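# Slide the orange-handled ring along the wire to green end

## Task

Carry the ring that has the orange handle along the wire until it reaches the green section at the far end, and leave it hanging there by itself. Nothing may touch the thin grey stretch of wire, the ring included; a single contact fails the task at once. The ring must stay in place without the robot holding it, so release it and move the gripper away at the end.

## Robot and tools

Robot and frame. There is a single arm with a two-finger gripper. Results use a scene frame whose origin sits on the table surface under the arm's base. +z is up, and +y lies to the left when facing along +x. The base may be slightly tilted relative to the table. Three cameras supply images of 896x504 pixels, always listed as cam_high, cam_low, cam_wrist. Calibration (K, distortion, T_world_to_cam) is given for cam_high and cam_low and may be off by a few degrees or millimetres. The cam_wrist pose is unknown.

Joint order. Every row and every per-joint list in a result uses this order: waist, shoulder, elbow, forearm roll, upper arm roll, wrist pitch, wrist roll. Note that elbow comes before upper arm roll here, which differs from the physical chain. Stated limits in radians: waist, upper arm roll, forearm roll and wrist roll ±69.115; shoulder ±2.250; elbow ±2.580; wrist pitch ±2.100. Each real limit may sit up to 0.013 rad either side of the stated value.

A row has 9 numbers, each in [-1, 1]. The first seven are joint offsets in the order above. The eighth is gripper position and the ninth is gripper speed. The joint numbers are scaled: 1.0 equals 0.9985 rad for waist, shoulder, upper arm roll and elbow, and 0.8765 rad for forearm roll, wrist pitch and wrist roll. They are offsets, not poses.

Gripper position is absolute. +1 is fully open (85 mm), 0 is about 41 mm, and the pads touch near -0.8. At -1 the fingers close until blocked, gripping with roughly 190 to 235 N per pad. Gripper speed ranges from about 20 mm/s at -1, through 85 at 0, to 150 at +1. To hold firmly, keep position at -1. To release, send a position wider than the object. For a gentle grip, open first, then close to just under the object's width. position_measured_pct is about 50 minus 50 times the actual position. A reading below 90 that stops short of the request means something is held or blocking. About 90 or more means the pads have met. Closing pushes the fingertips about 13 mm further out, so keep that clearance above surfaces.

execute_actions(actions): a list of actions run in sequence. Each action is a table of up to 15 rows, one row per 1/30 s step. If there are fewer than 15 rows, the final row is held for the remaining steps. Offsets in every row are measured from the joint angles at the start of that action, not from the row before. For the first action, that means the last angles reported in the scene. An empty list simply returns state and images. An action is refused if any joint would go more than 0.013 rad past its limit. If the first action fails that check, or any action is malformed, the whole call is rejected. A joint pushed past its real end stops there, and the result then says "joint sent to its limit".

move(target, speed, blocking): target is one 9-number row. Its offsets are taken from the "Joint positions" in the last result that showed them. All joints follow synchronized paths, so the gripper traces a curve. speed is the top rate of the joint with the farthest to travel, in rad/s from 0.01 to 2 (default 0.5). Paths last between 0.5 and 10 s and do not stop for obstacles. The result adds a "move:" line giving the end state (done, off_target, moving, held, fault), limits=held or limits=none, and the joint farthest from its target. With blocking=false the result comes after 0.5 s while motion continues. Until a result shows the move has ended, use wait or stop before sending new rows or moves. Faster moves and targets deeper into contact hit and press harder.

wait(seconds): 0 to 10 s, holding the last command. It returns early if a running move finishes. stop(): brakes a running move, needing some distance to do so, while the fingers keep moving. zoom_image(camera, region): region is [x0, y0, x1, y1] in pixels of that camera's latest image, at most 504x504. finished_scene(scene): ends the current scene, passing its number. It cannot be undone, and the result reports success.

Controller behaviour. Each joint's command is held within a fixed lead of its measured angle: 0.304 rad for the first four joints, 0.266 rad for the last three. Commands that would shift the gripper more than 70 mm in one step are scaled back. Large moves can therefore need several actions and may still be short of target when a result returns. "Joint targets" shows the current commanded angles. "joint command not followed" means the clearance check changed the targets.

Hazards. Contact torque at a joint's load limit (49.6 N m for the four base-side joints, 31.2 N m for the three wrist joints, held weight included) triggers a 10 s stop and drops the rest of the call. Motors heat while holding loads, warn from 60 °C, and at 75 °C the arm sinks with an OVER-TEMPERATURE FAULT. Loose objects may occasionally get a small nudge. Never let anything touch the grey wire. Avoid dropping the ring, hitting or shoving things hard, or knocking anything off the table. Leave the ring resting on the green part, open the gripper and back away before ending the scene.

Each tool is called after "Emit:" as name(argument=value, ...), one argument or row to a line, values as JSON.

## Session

Emit:
execute_actions(
  actions=[],
)

Scene clock: 0.00 s.
position_measured_pct=0.0
Joint names: [waist, shoulder, elbow, forearm roll, upper arm roll, wrist pitch, wrist roll]
Joint positions: [ 0.103  1.666  1.432  0.575  0.976  1.005 -0.738]
Joint velocities: [-0.    -0.003  0.001  0.001 -0.     0.001 -0.001]
Joint targets: [0.103 1.666 1.432 0.575 0.976 1.005 -0.738]

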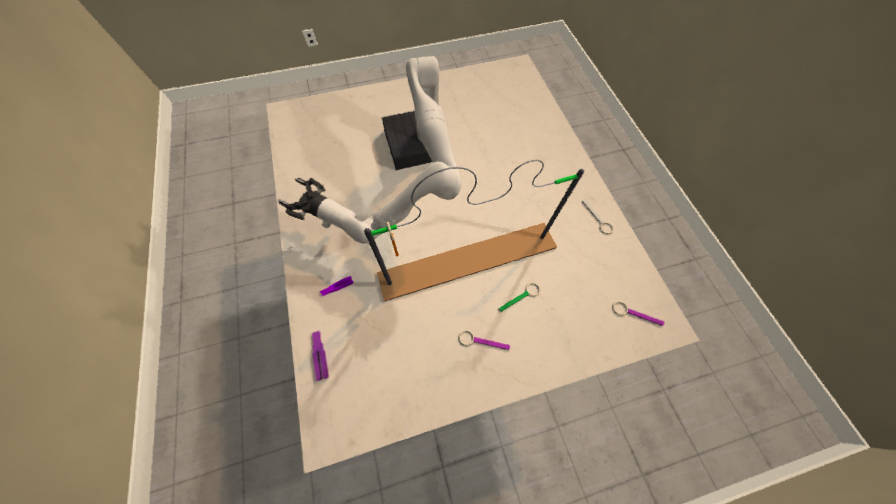

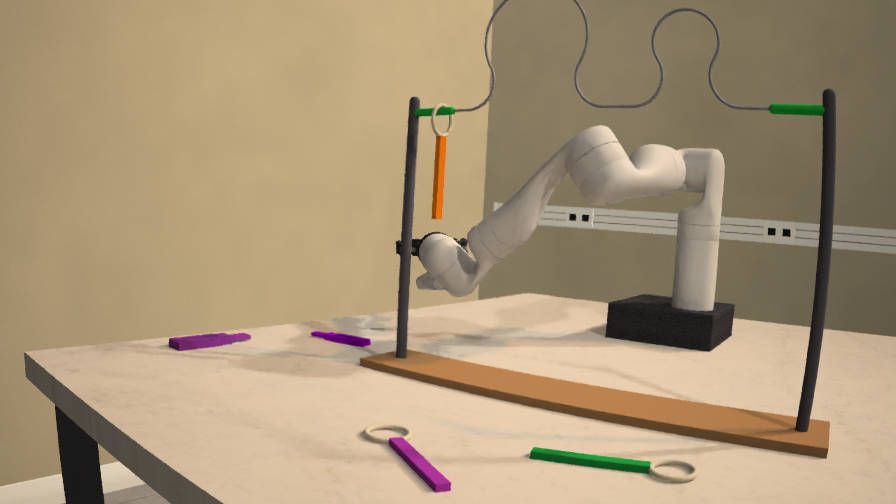

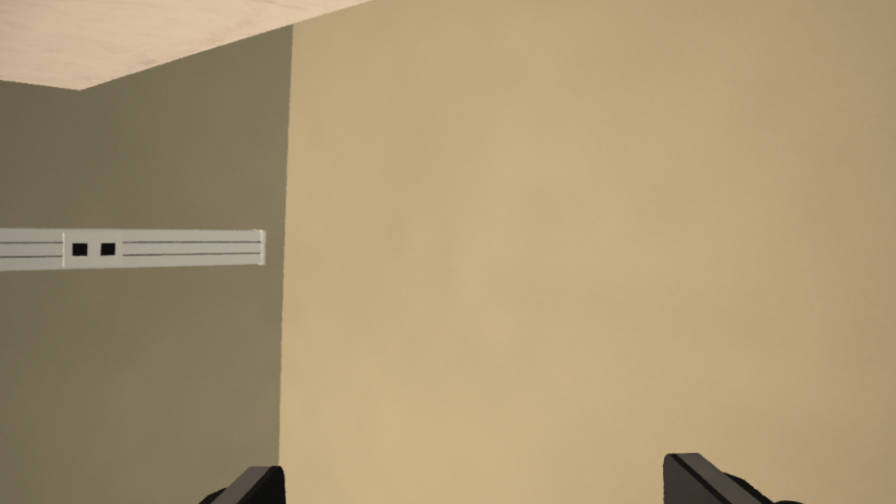

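Emit:
move(
  target=[0.7,-1,0.3,0,0,-0.2,-0.95,1,0],
  speed=1,
)

Emit:
move(
  target=[-0.2,-1,0.716,-0.656,-0.6,-0.55,0,1,0],
  speed=1,
)

Scene clock: 15.27 s.
position_measured_pct=0.0
Joint names: [waist, shoulder, elbow, forearm roll, upper arm roll, wrist pitch, wrist roll]
Joint positions: [ 0.802  0.668  1.731  0.575  0.976  0.83  -1.571]
Joint velocities: [ 0.001 -0.002  0.    -0.001 -0.     0.    -0.   ]
Joint targets: [0.802 0.668 1.731 0.575 0.976 0.830 -1.571]
move: done; limits=none; farthest joint: the shoulder, 0.001 radians from its target (0.999 radians at the start)

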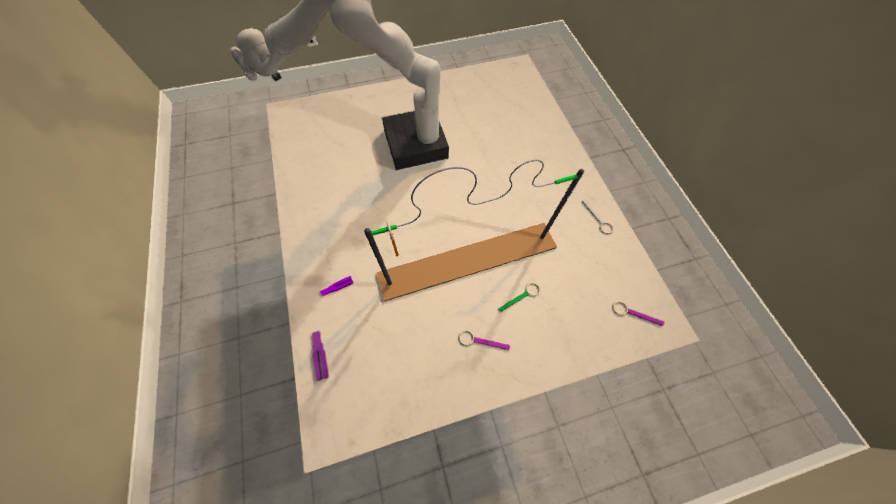

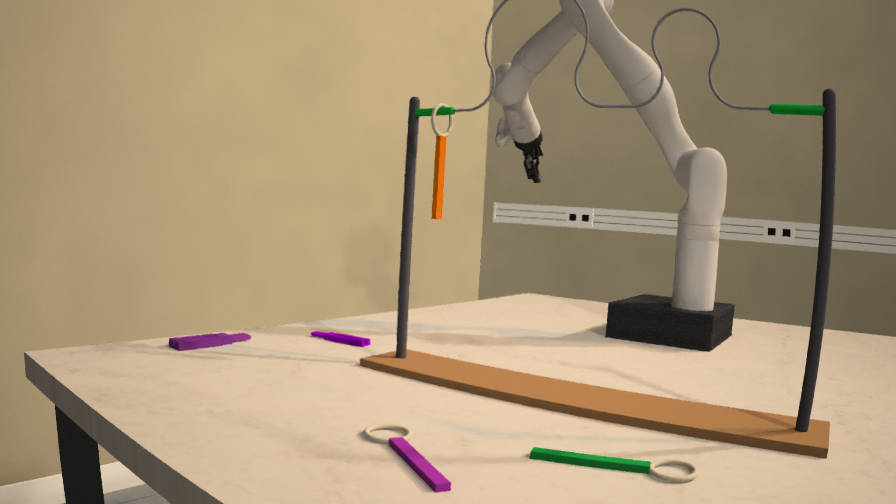

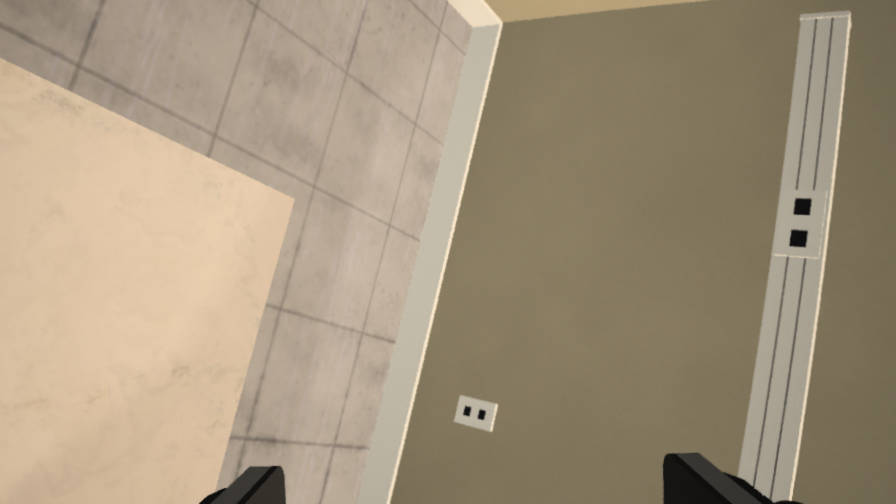

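Scene clock: 17.20 s.
position_measured_pct=0.0
Joint names: [waist, shoulder, elbow, forearm roll, upper arm roll, wrist pitch, wrist roll]
Joint positions: [ 0.603 -0.33   2.446 -0.     0.377  0.348 -1.571]
Joint velocities: [-0.001 -0.003 -0.     0.001  0.     0.001  0.   ]
Joint targets: [0.603 -0.330 2.446 -0.000 0.377 0.348 -1.571]
move: done; limits=none; farthest joint: the waist, 0.000 radians from its target (0.200 radians at the start)

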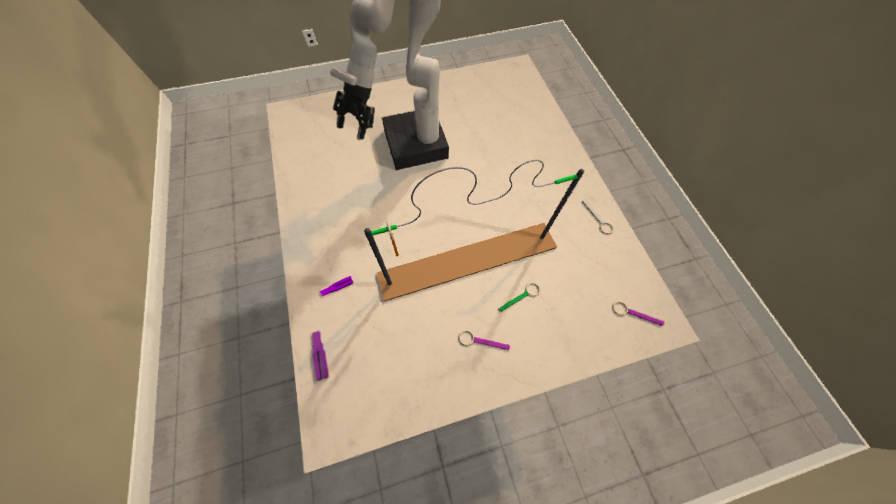

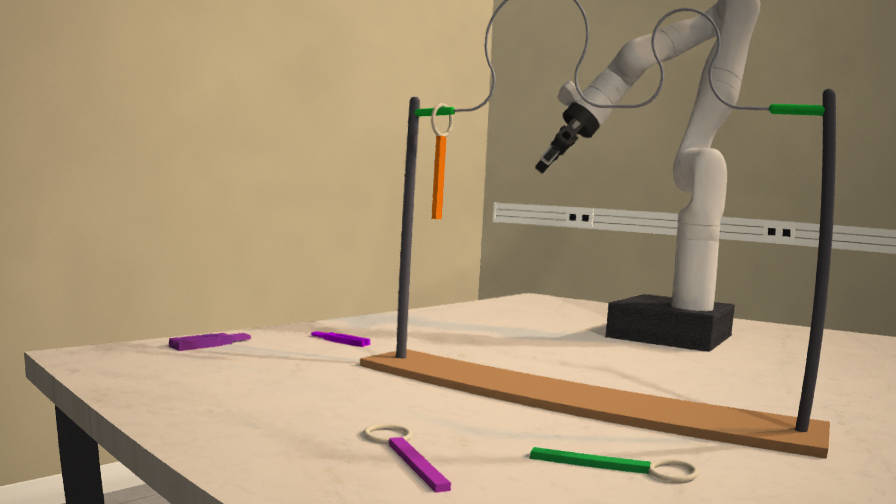

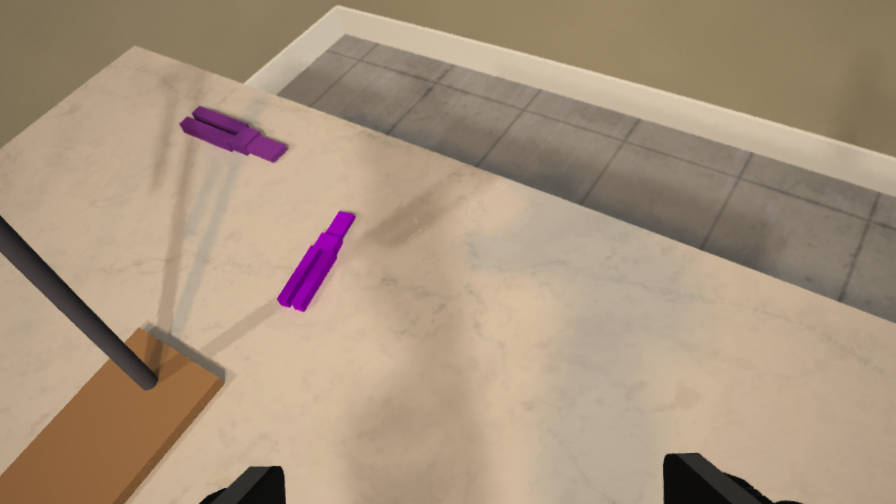

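Emit:
move(
  target=[-0.617,-0.9334,0.001,0,-0.3776,0.462,0,1,0],
  speed=1,
)

Scene clock: 28.53 s.
position_measured_pct=0.0
Joint names: [waist, shoulder, elbow, forearm roll, upper arm roll, wrist pitch, wrist roll]
Joint positions: [-0.013 -1.262  2.447 -0.    -0.     0.752 -1.571]
Joint velocities: [-0.002 -0.001 -0.    -0.001  0.001 -0.    -0.   ]
Joint targets: [-0.013 -1.262 2.447 -0.000 -0.000 0.752 -1.571]
move: done; limits=none; farthest joint: the waist, 0.000 radians from its target (0.616 radians at the start)

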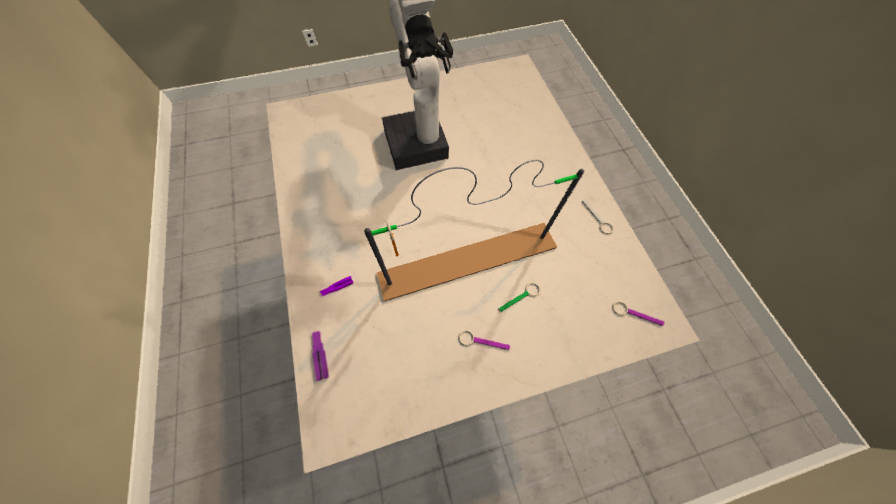

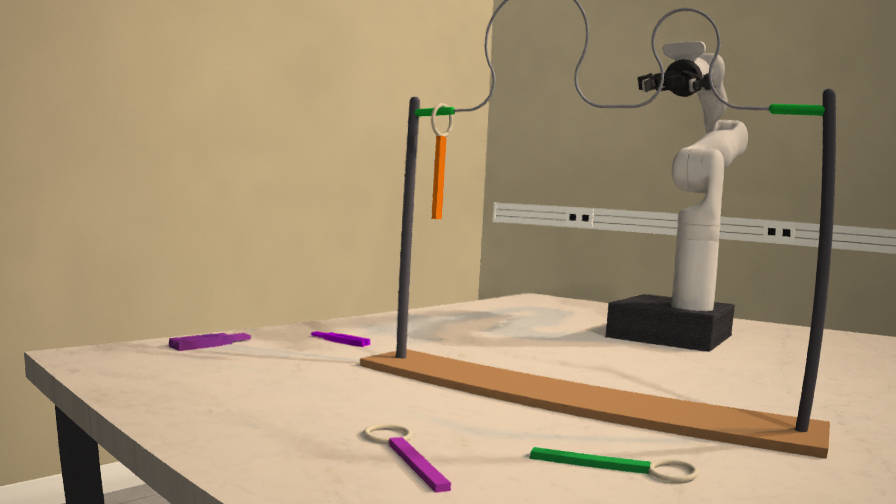

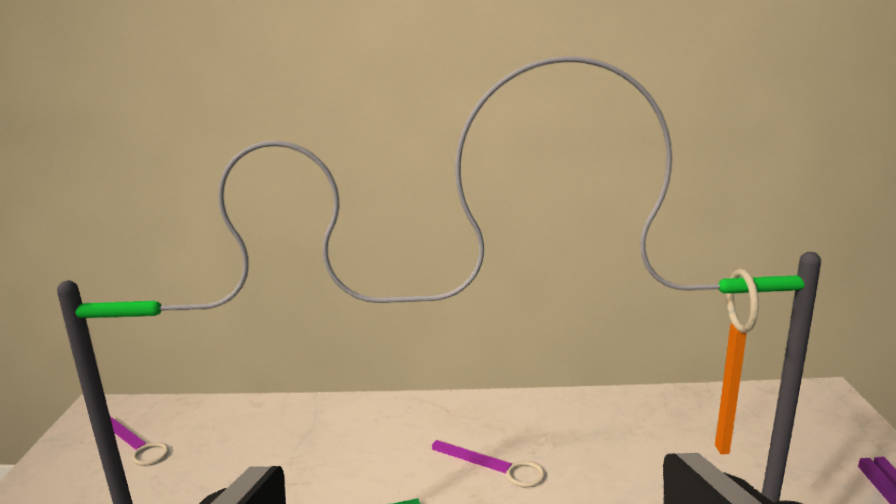

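Emit:
zoom_image(
  camera="cam_wrist",
  region=[440,40,840,340],
)

Emit:
zoom_image(
  camera="cam_wrist",
  region=[50,40,450,340],
)

Emit:
move(
  target=[0,0.3871,0.0737,0,0,-0.525,0,1,0],
  speed=0.8,
)

Region (440, 40, 840, 340) of cam_wrist's 896x504 image, scaled by 1.260; it fills the top 378 rows of this view, and the rest is white.

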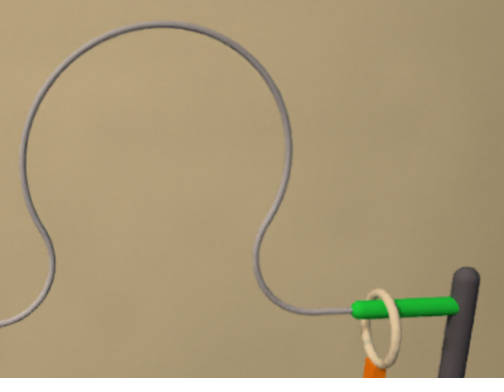

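Region (50, 40, 450, 340) of cam_wrist's 896x504 image, scaled by 1.260; it fills the top 378 rows of this view, and the rest is white.

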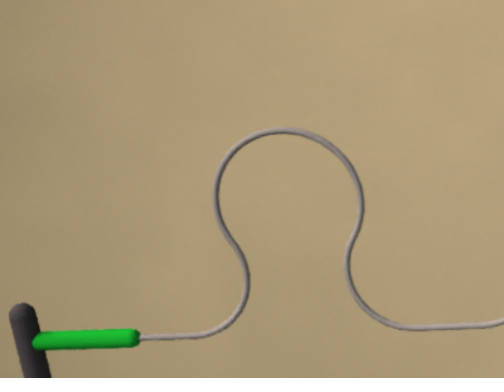

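Scene clock: 45.87 s.
position_measured_pct=0.0
Joint names: [waist, shoulder, elbow, forearm roll, upper arm roll, wrist pitch, wrist roll]
Joint positions: [-0.013 -0.876  2.521 -0.    -0.     0.292 -1.571]
Joint velocities: [-0.     0.004 -0.001  0.     0.001 -0.     0.   ]
Joint targets: [-0.013 -0.875 2.521 -0.000 -0.000 0.292 -1.571]
move: done; limits=none; farthest joint: the wrist pitch, 0.001 radians from its target (0.461 radians at the start)

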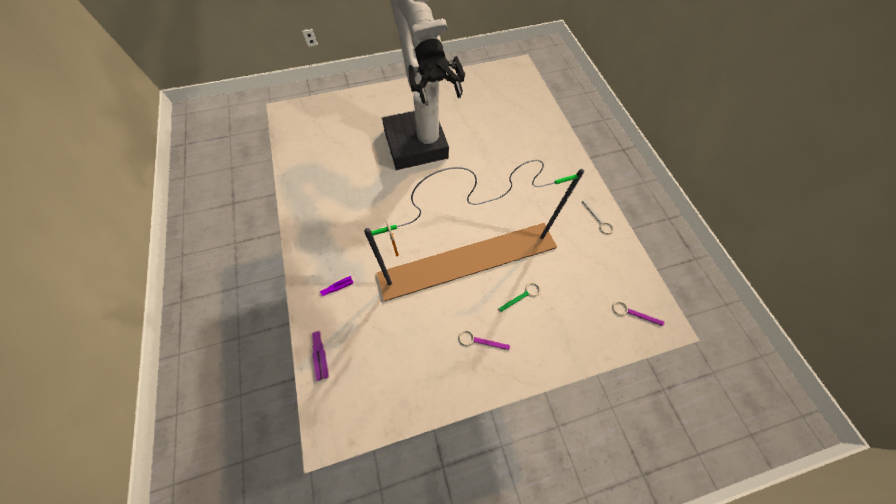

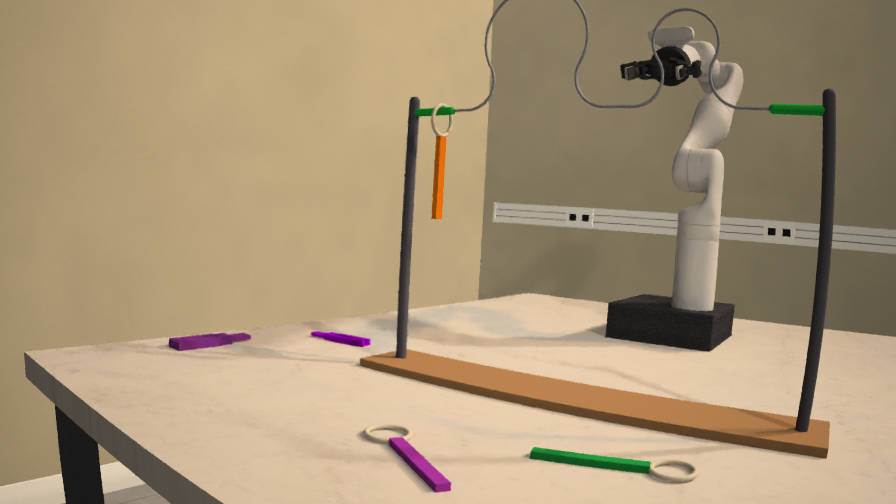

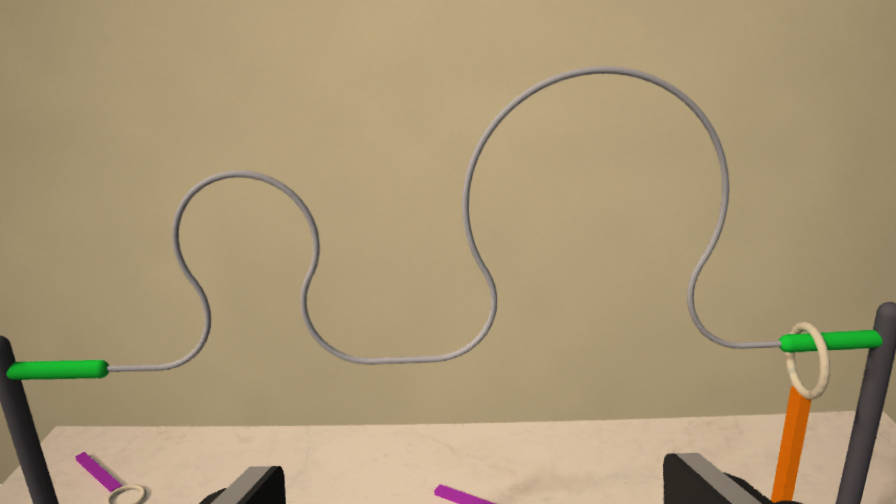

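Emit:
move(
  target=[0.3966,0.977,-0.021,0,0,-0.447,0,-0.15,0],
  speed=1,
)

Emit:
move(
  target=[0,0.5,0,0,0,-0.856,0,-0.15,0],
  speed=1,
)

Emit:
move(
  target=[0,0.297,-0.02,0,0,-0.89,0,-0.15,0],
  speed=0.9,
)

Scene clock: 99.57 s.
position_measured_pct=57.5
Joint names: [waist, shoulder, elbow, forearm roll, upper arm roll, wrist pitch, wrist roll]
Joint positions: [ 0.383  0.1    2.5   -0.    -0.    -0.099 -1.571]
Joint velocities: [ 0.001  0.002 -0.    -0.    -0.001 -0.    -0.001]
Joint targets: [0.383 0.100 2.500 -0.000 -0.000 -0.099 -1.571]
move: done; limits=none; farthest joint: the waist, 0.000 radians from its target (0.396 radians at the start)

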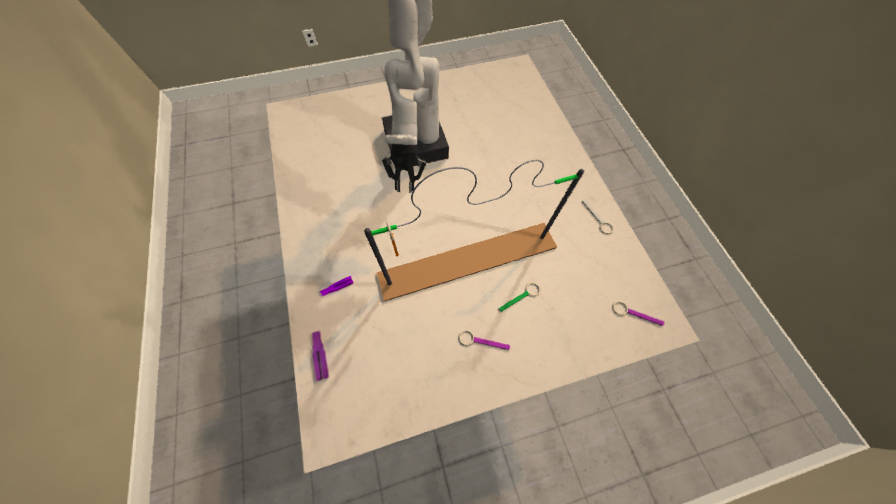

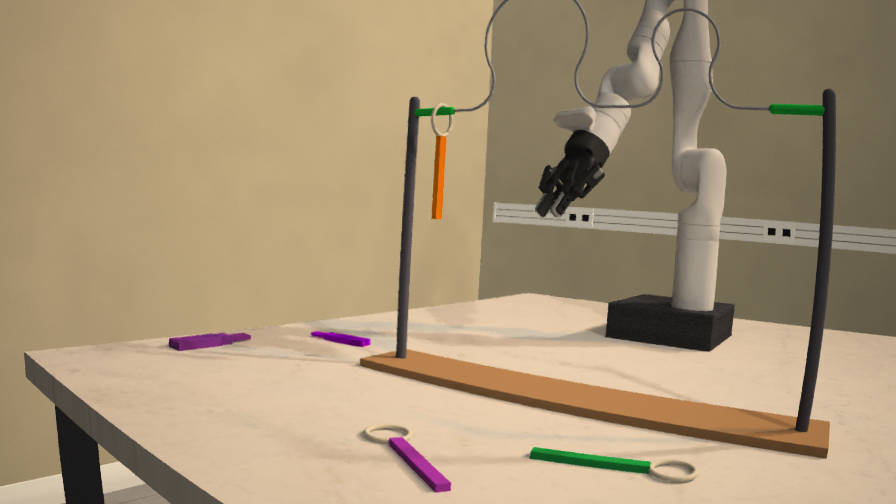

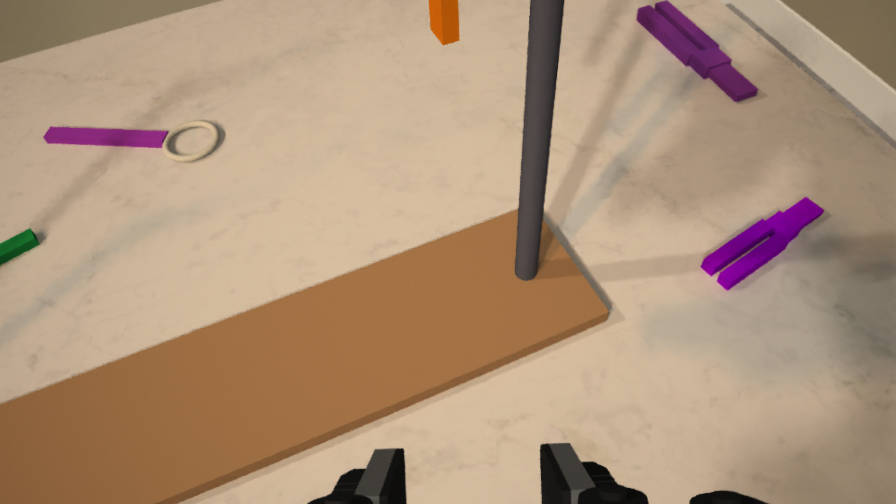

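Scene clock: 101.07 s.
position_measured_pct=57.5
Joint names: [waist, shoulder, elbow, forearm roll, upper arm roll, wrist pitch, wrist roll]
Joint positions: [ 0.383  0.599  2.5   -0.    -0.    -0.85  -1.571]
Joint velocities: [ 0.     0.001  0.     0.    -0.001 -0.     0.001]
Joint targets: [0.383 0.599 2.500 -0.000 -0.000 -0.850 -1.571]
move: done; limits=none; farthest joint: the shoulder, 0.001 radians from its target (0.500 radians at the start)

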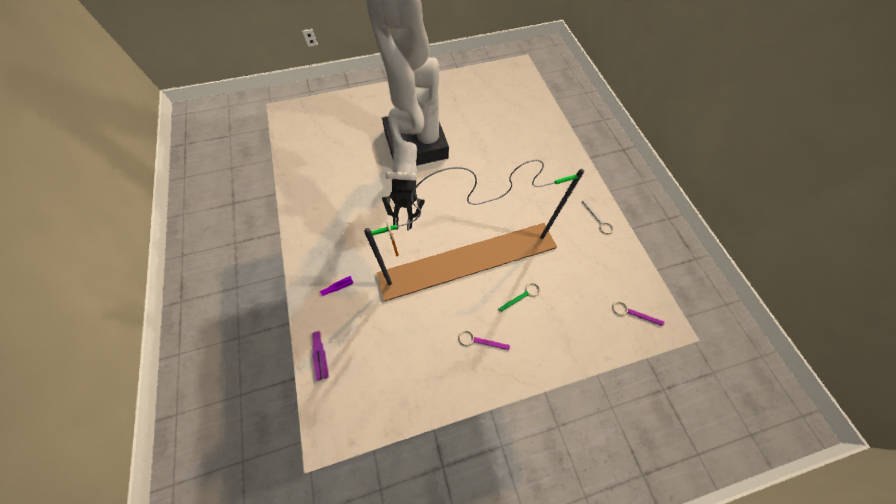

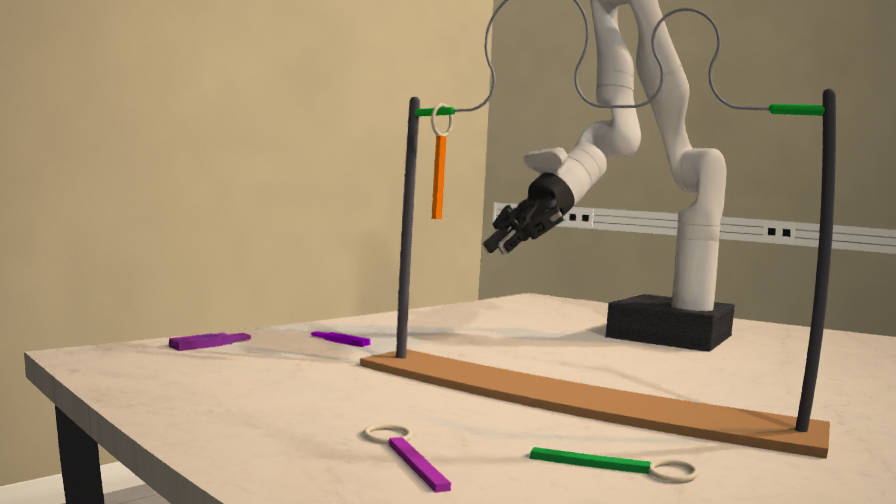

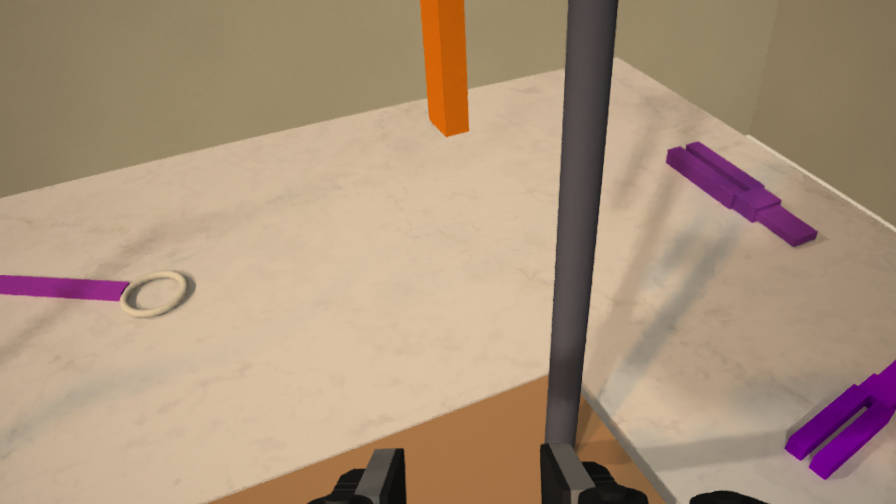

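Scene clock: 102.60 s.
position_measured_pct=57.5
Joint names: [waist, shoulder, elbow, forearm roll, upper arm roll, wrist pitch, wrist roll]
Joint positions: [ 0.383  0.895  2.48  -0.    -0.    -1.63  -1.571]
Joint velocities: [ 0.     0.004 -0.001 -0.    -0.    -0.001  0.   ]
Joint targets: [0.383 0.895 2.480 -0.000 -0.000 -1.630 -1.571]
move: done; limits=none; farthest joint: the shoulder, 0.001 radians from its target (0.297 radians at the start)

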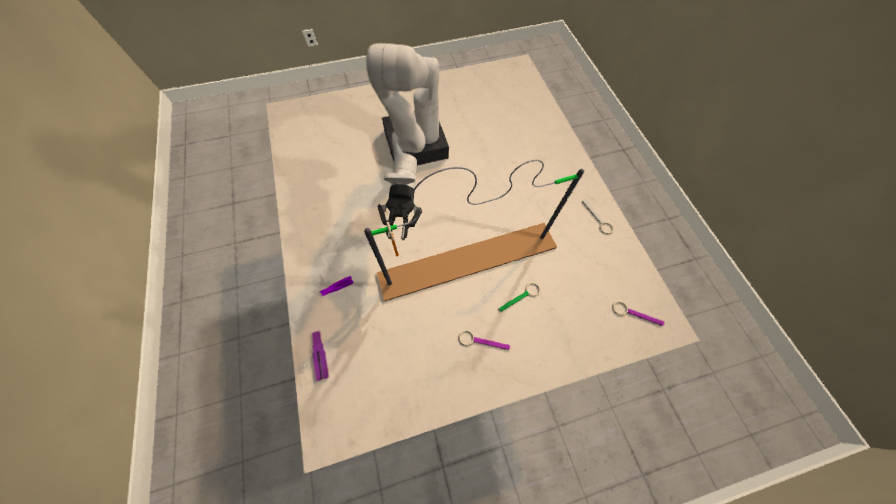

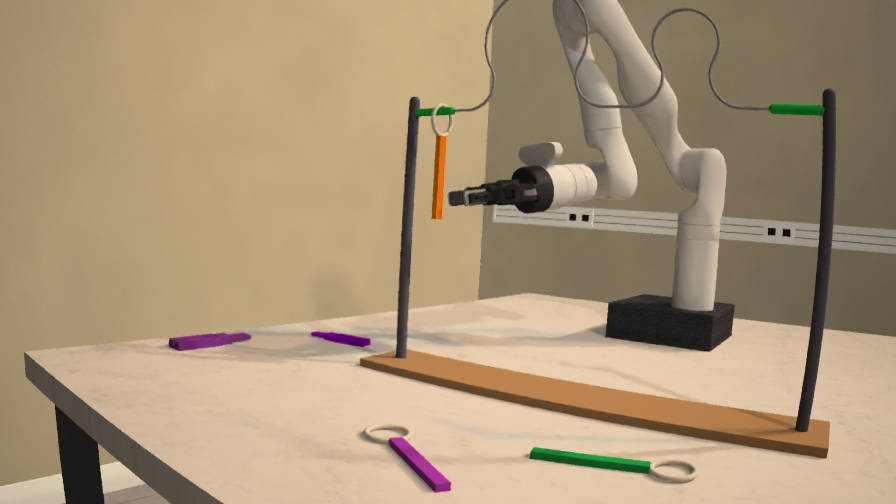

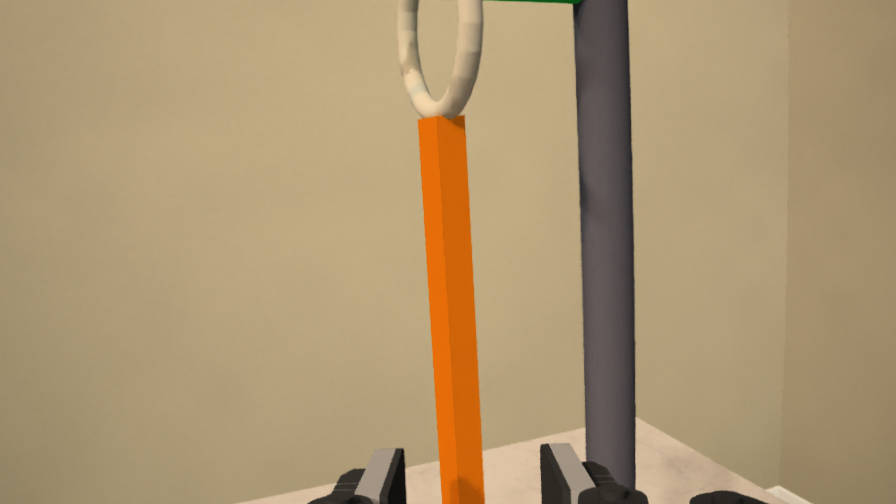

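Emit:
move(
  target=[-0.004,-0.0043,-0.1867,0,0,0.218,0,-0.15,0],
  speed=0.3,
)

Emit:
zoom_image(
  camera="cam_low",
  region=[380,80,540,240],
)

Scene clock: 111.33 s.
position_measured_pct=57.5
Joint names: [waist, shoulder, elbow, forearm roll, upper arm roll, wrist pitch, wrist roll]
Joint positions: [ 0.379  0.891  2.294 -0.    -0.    -1.439 -1.571]
Joint velocities: [-0.    -0.001 -0.003  0.001  0.001  0.001 -0.001]
Joint targets: [0.379 0.891 2.293 -0.000 -0.000 -1.439 -1.571]
move: done; limits=none; farthest joint: the waist, 0.000 radians from its target (0.004 radians at the start)

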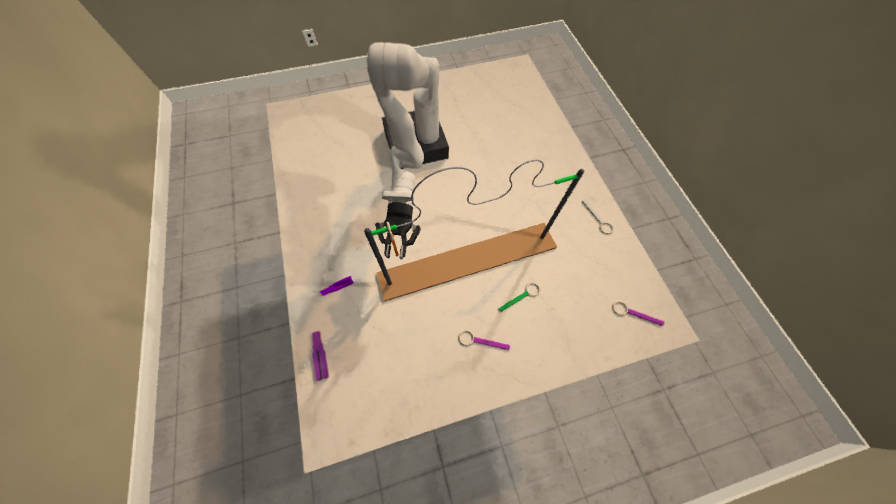

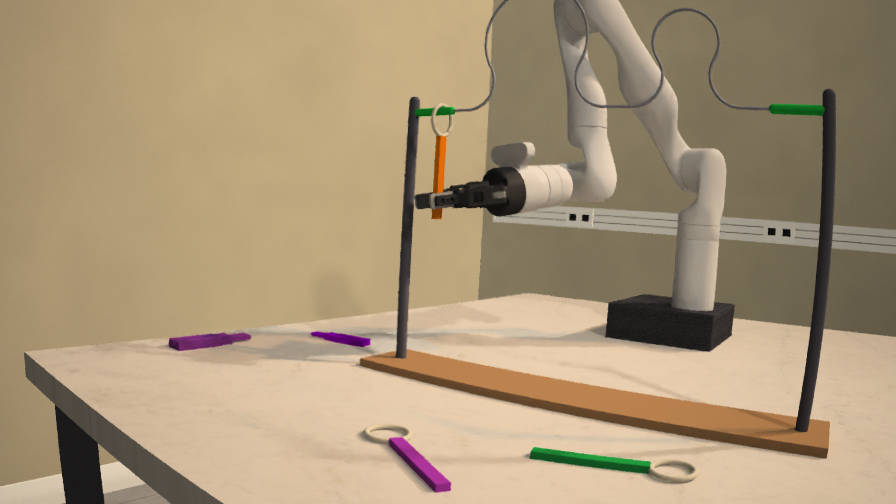

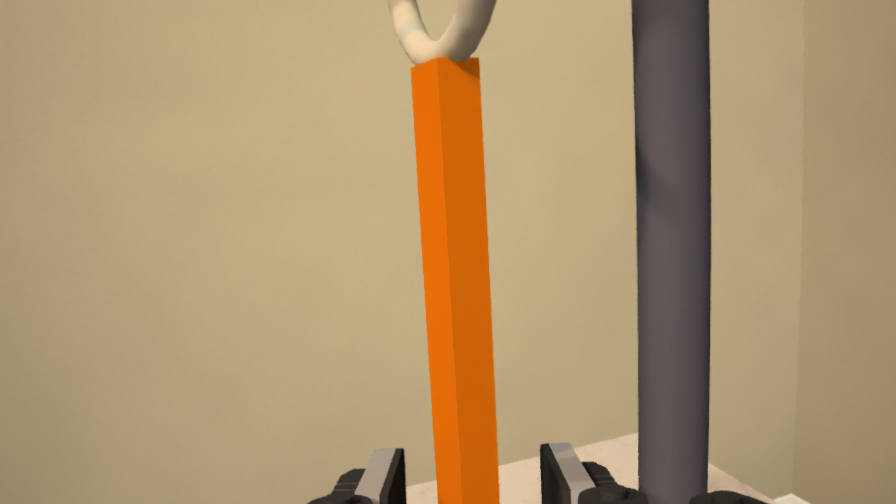

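Region (380, 80, 540, 240) of cam_low's 896x504 image, scaled by 3.150, with more detail than that image has.

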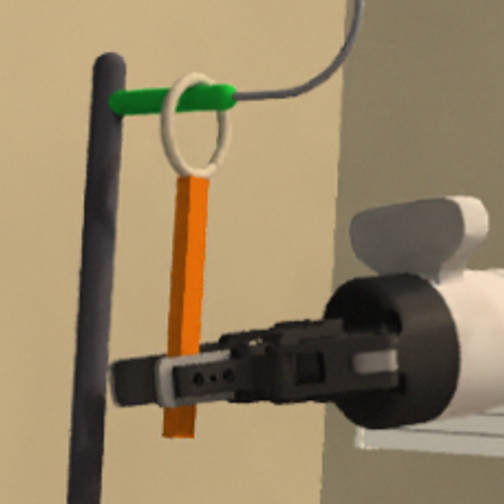

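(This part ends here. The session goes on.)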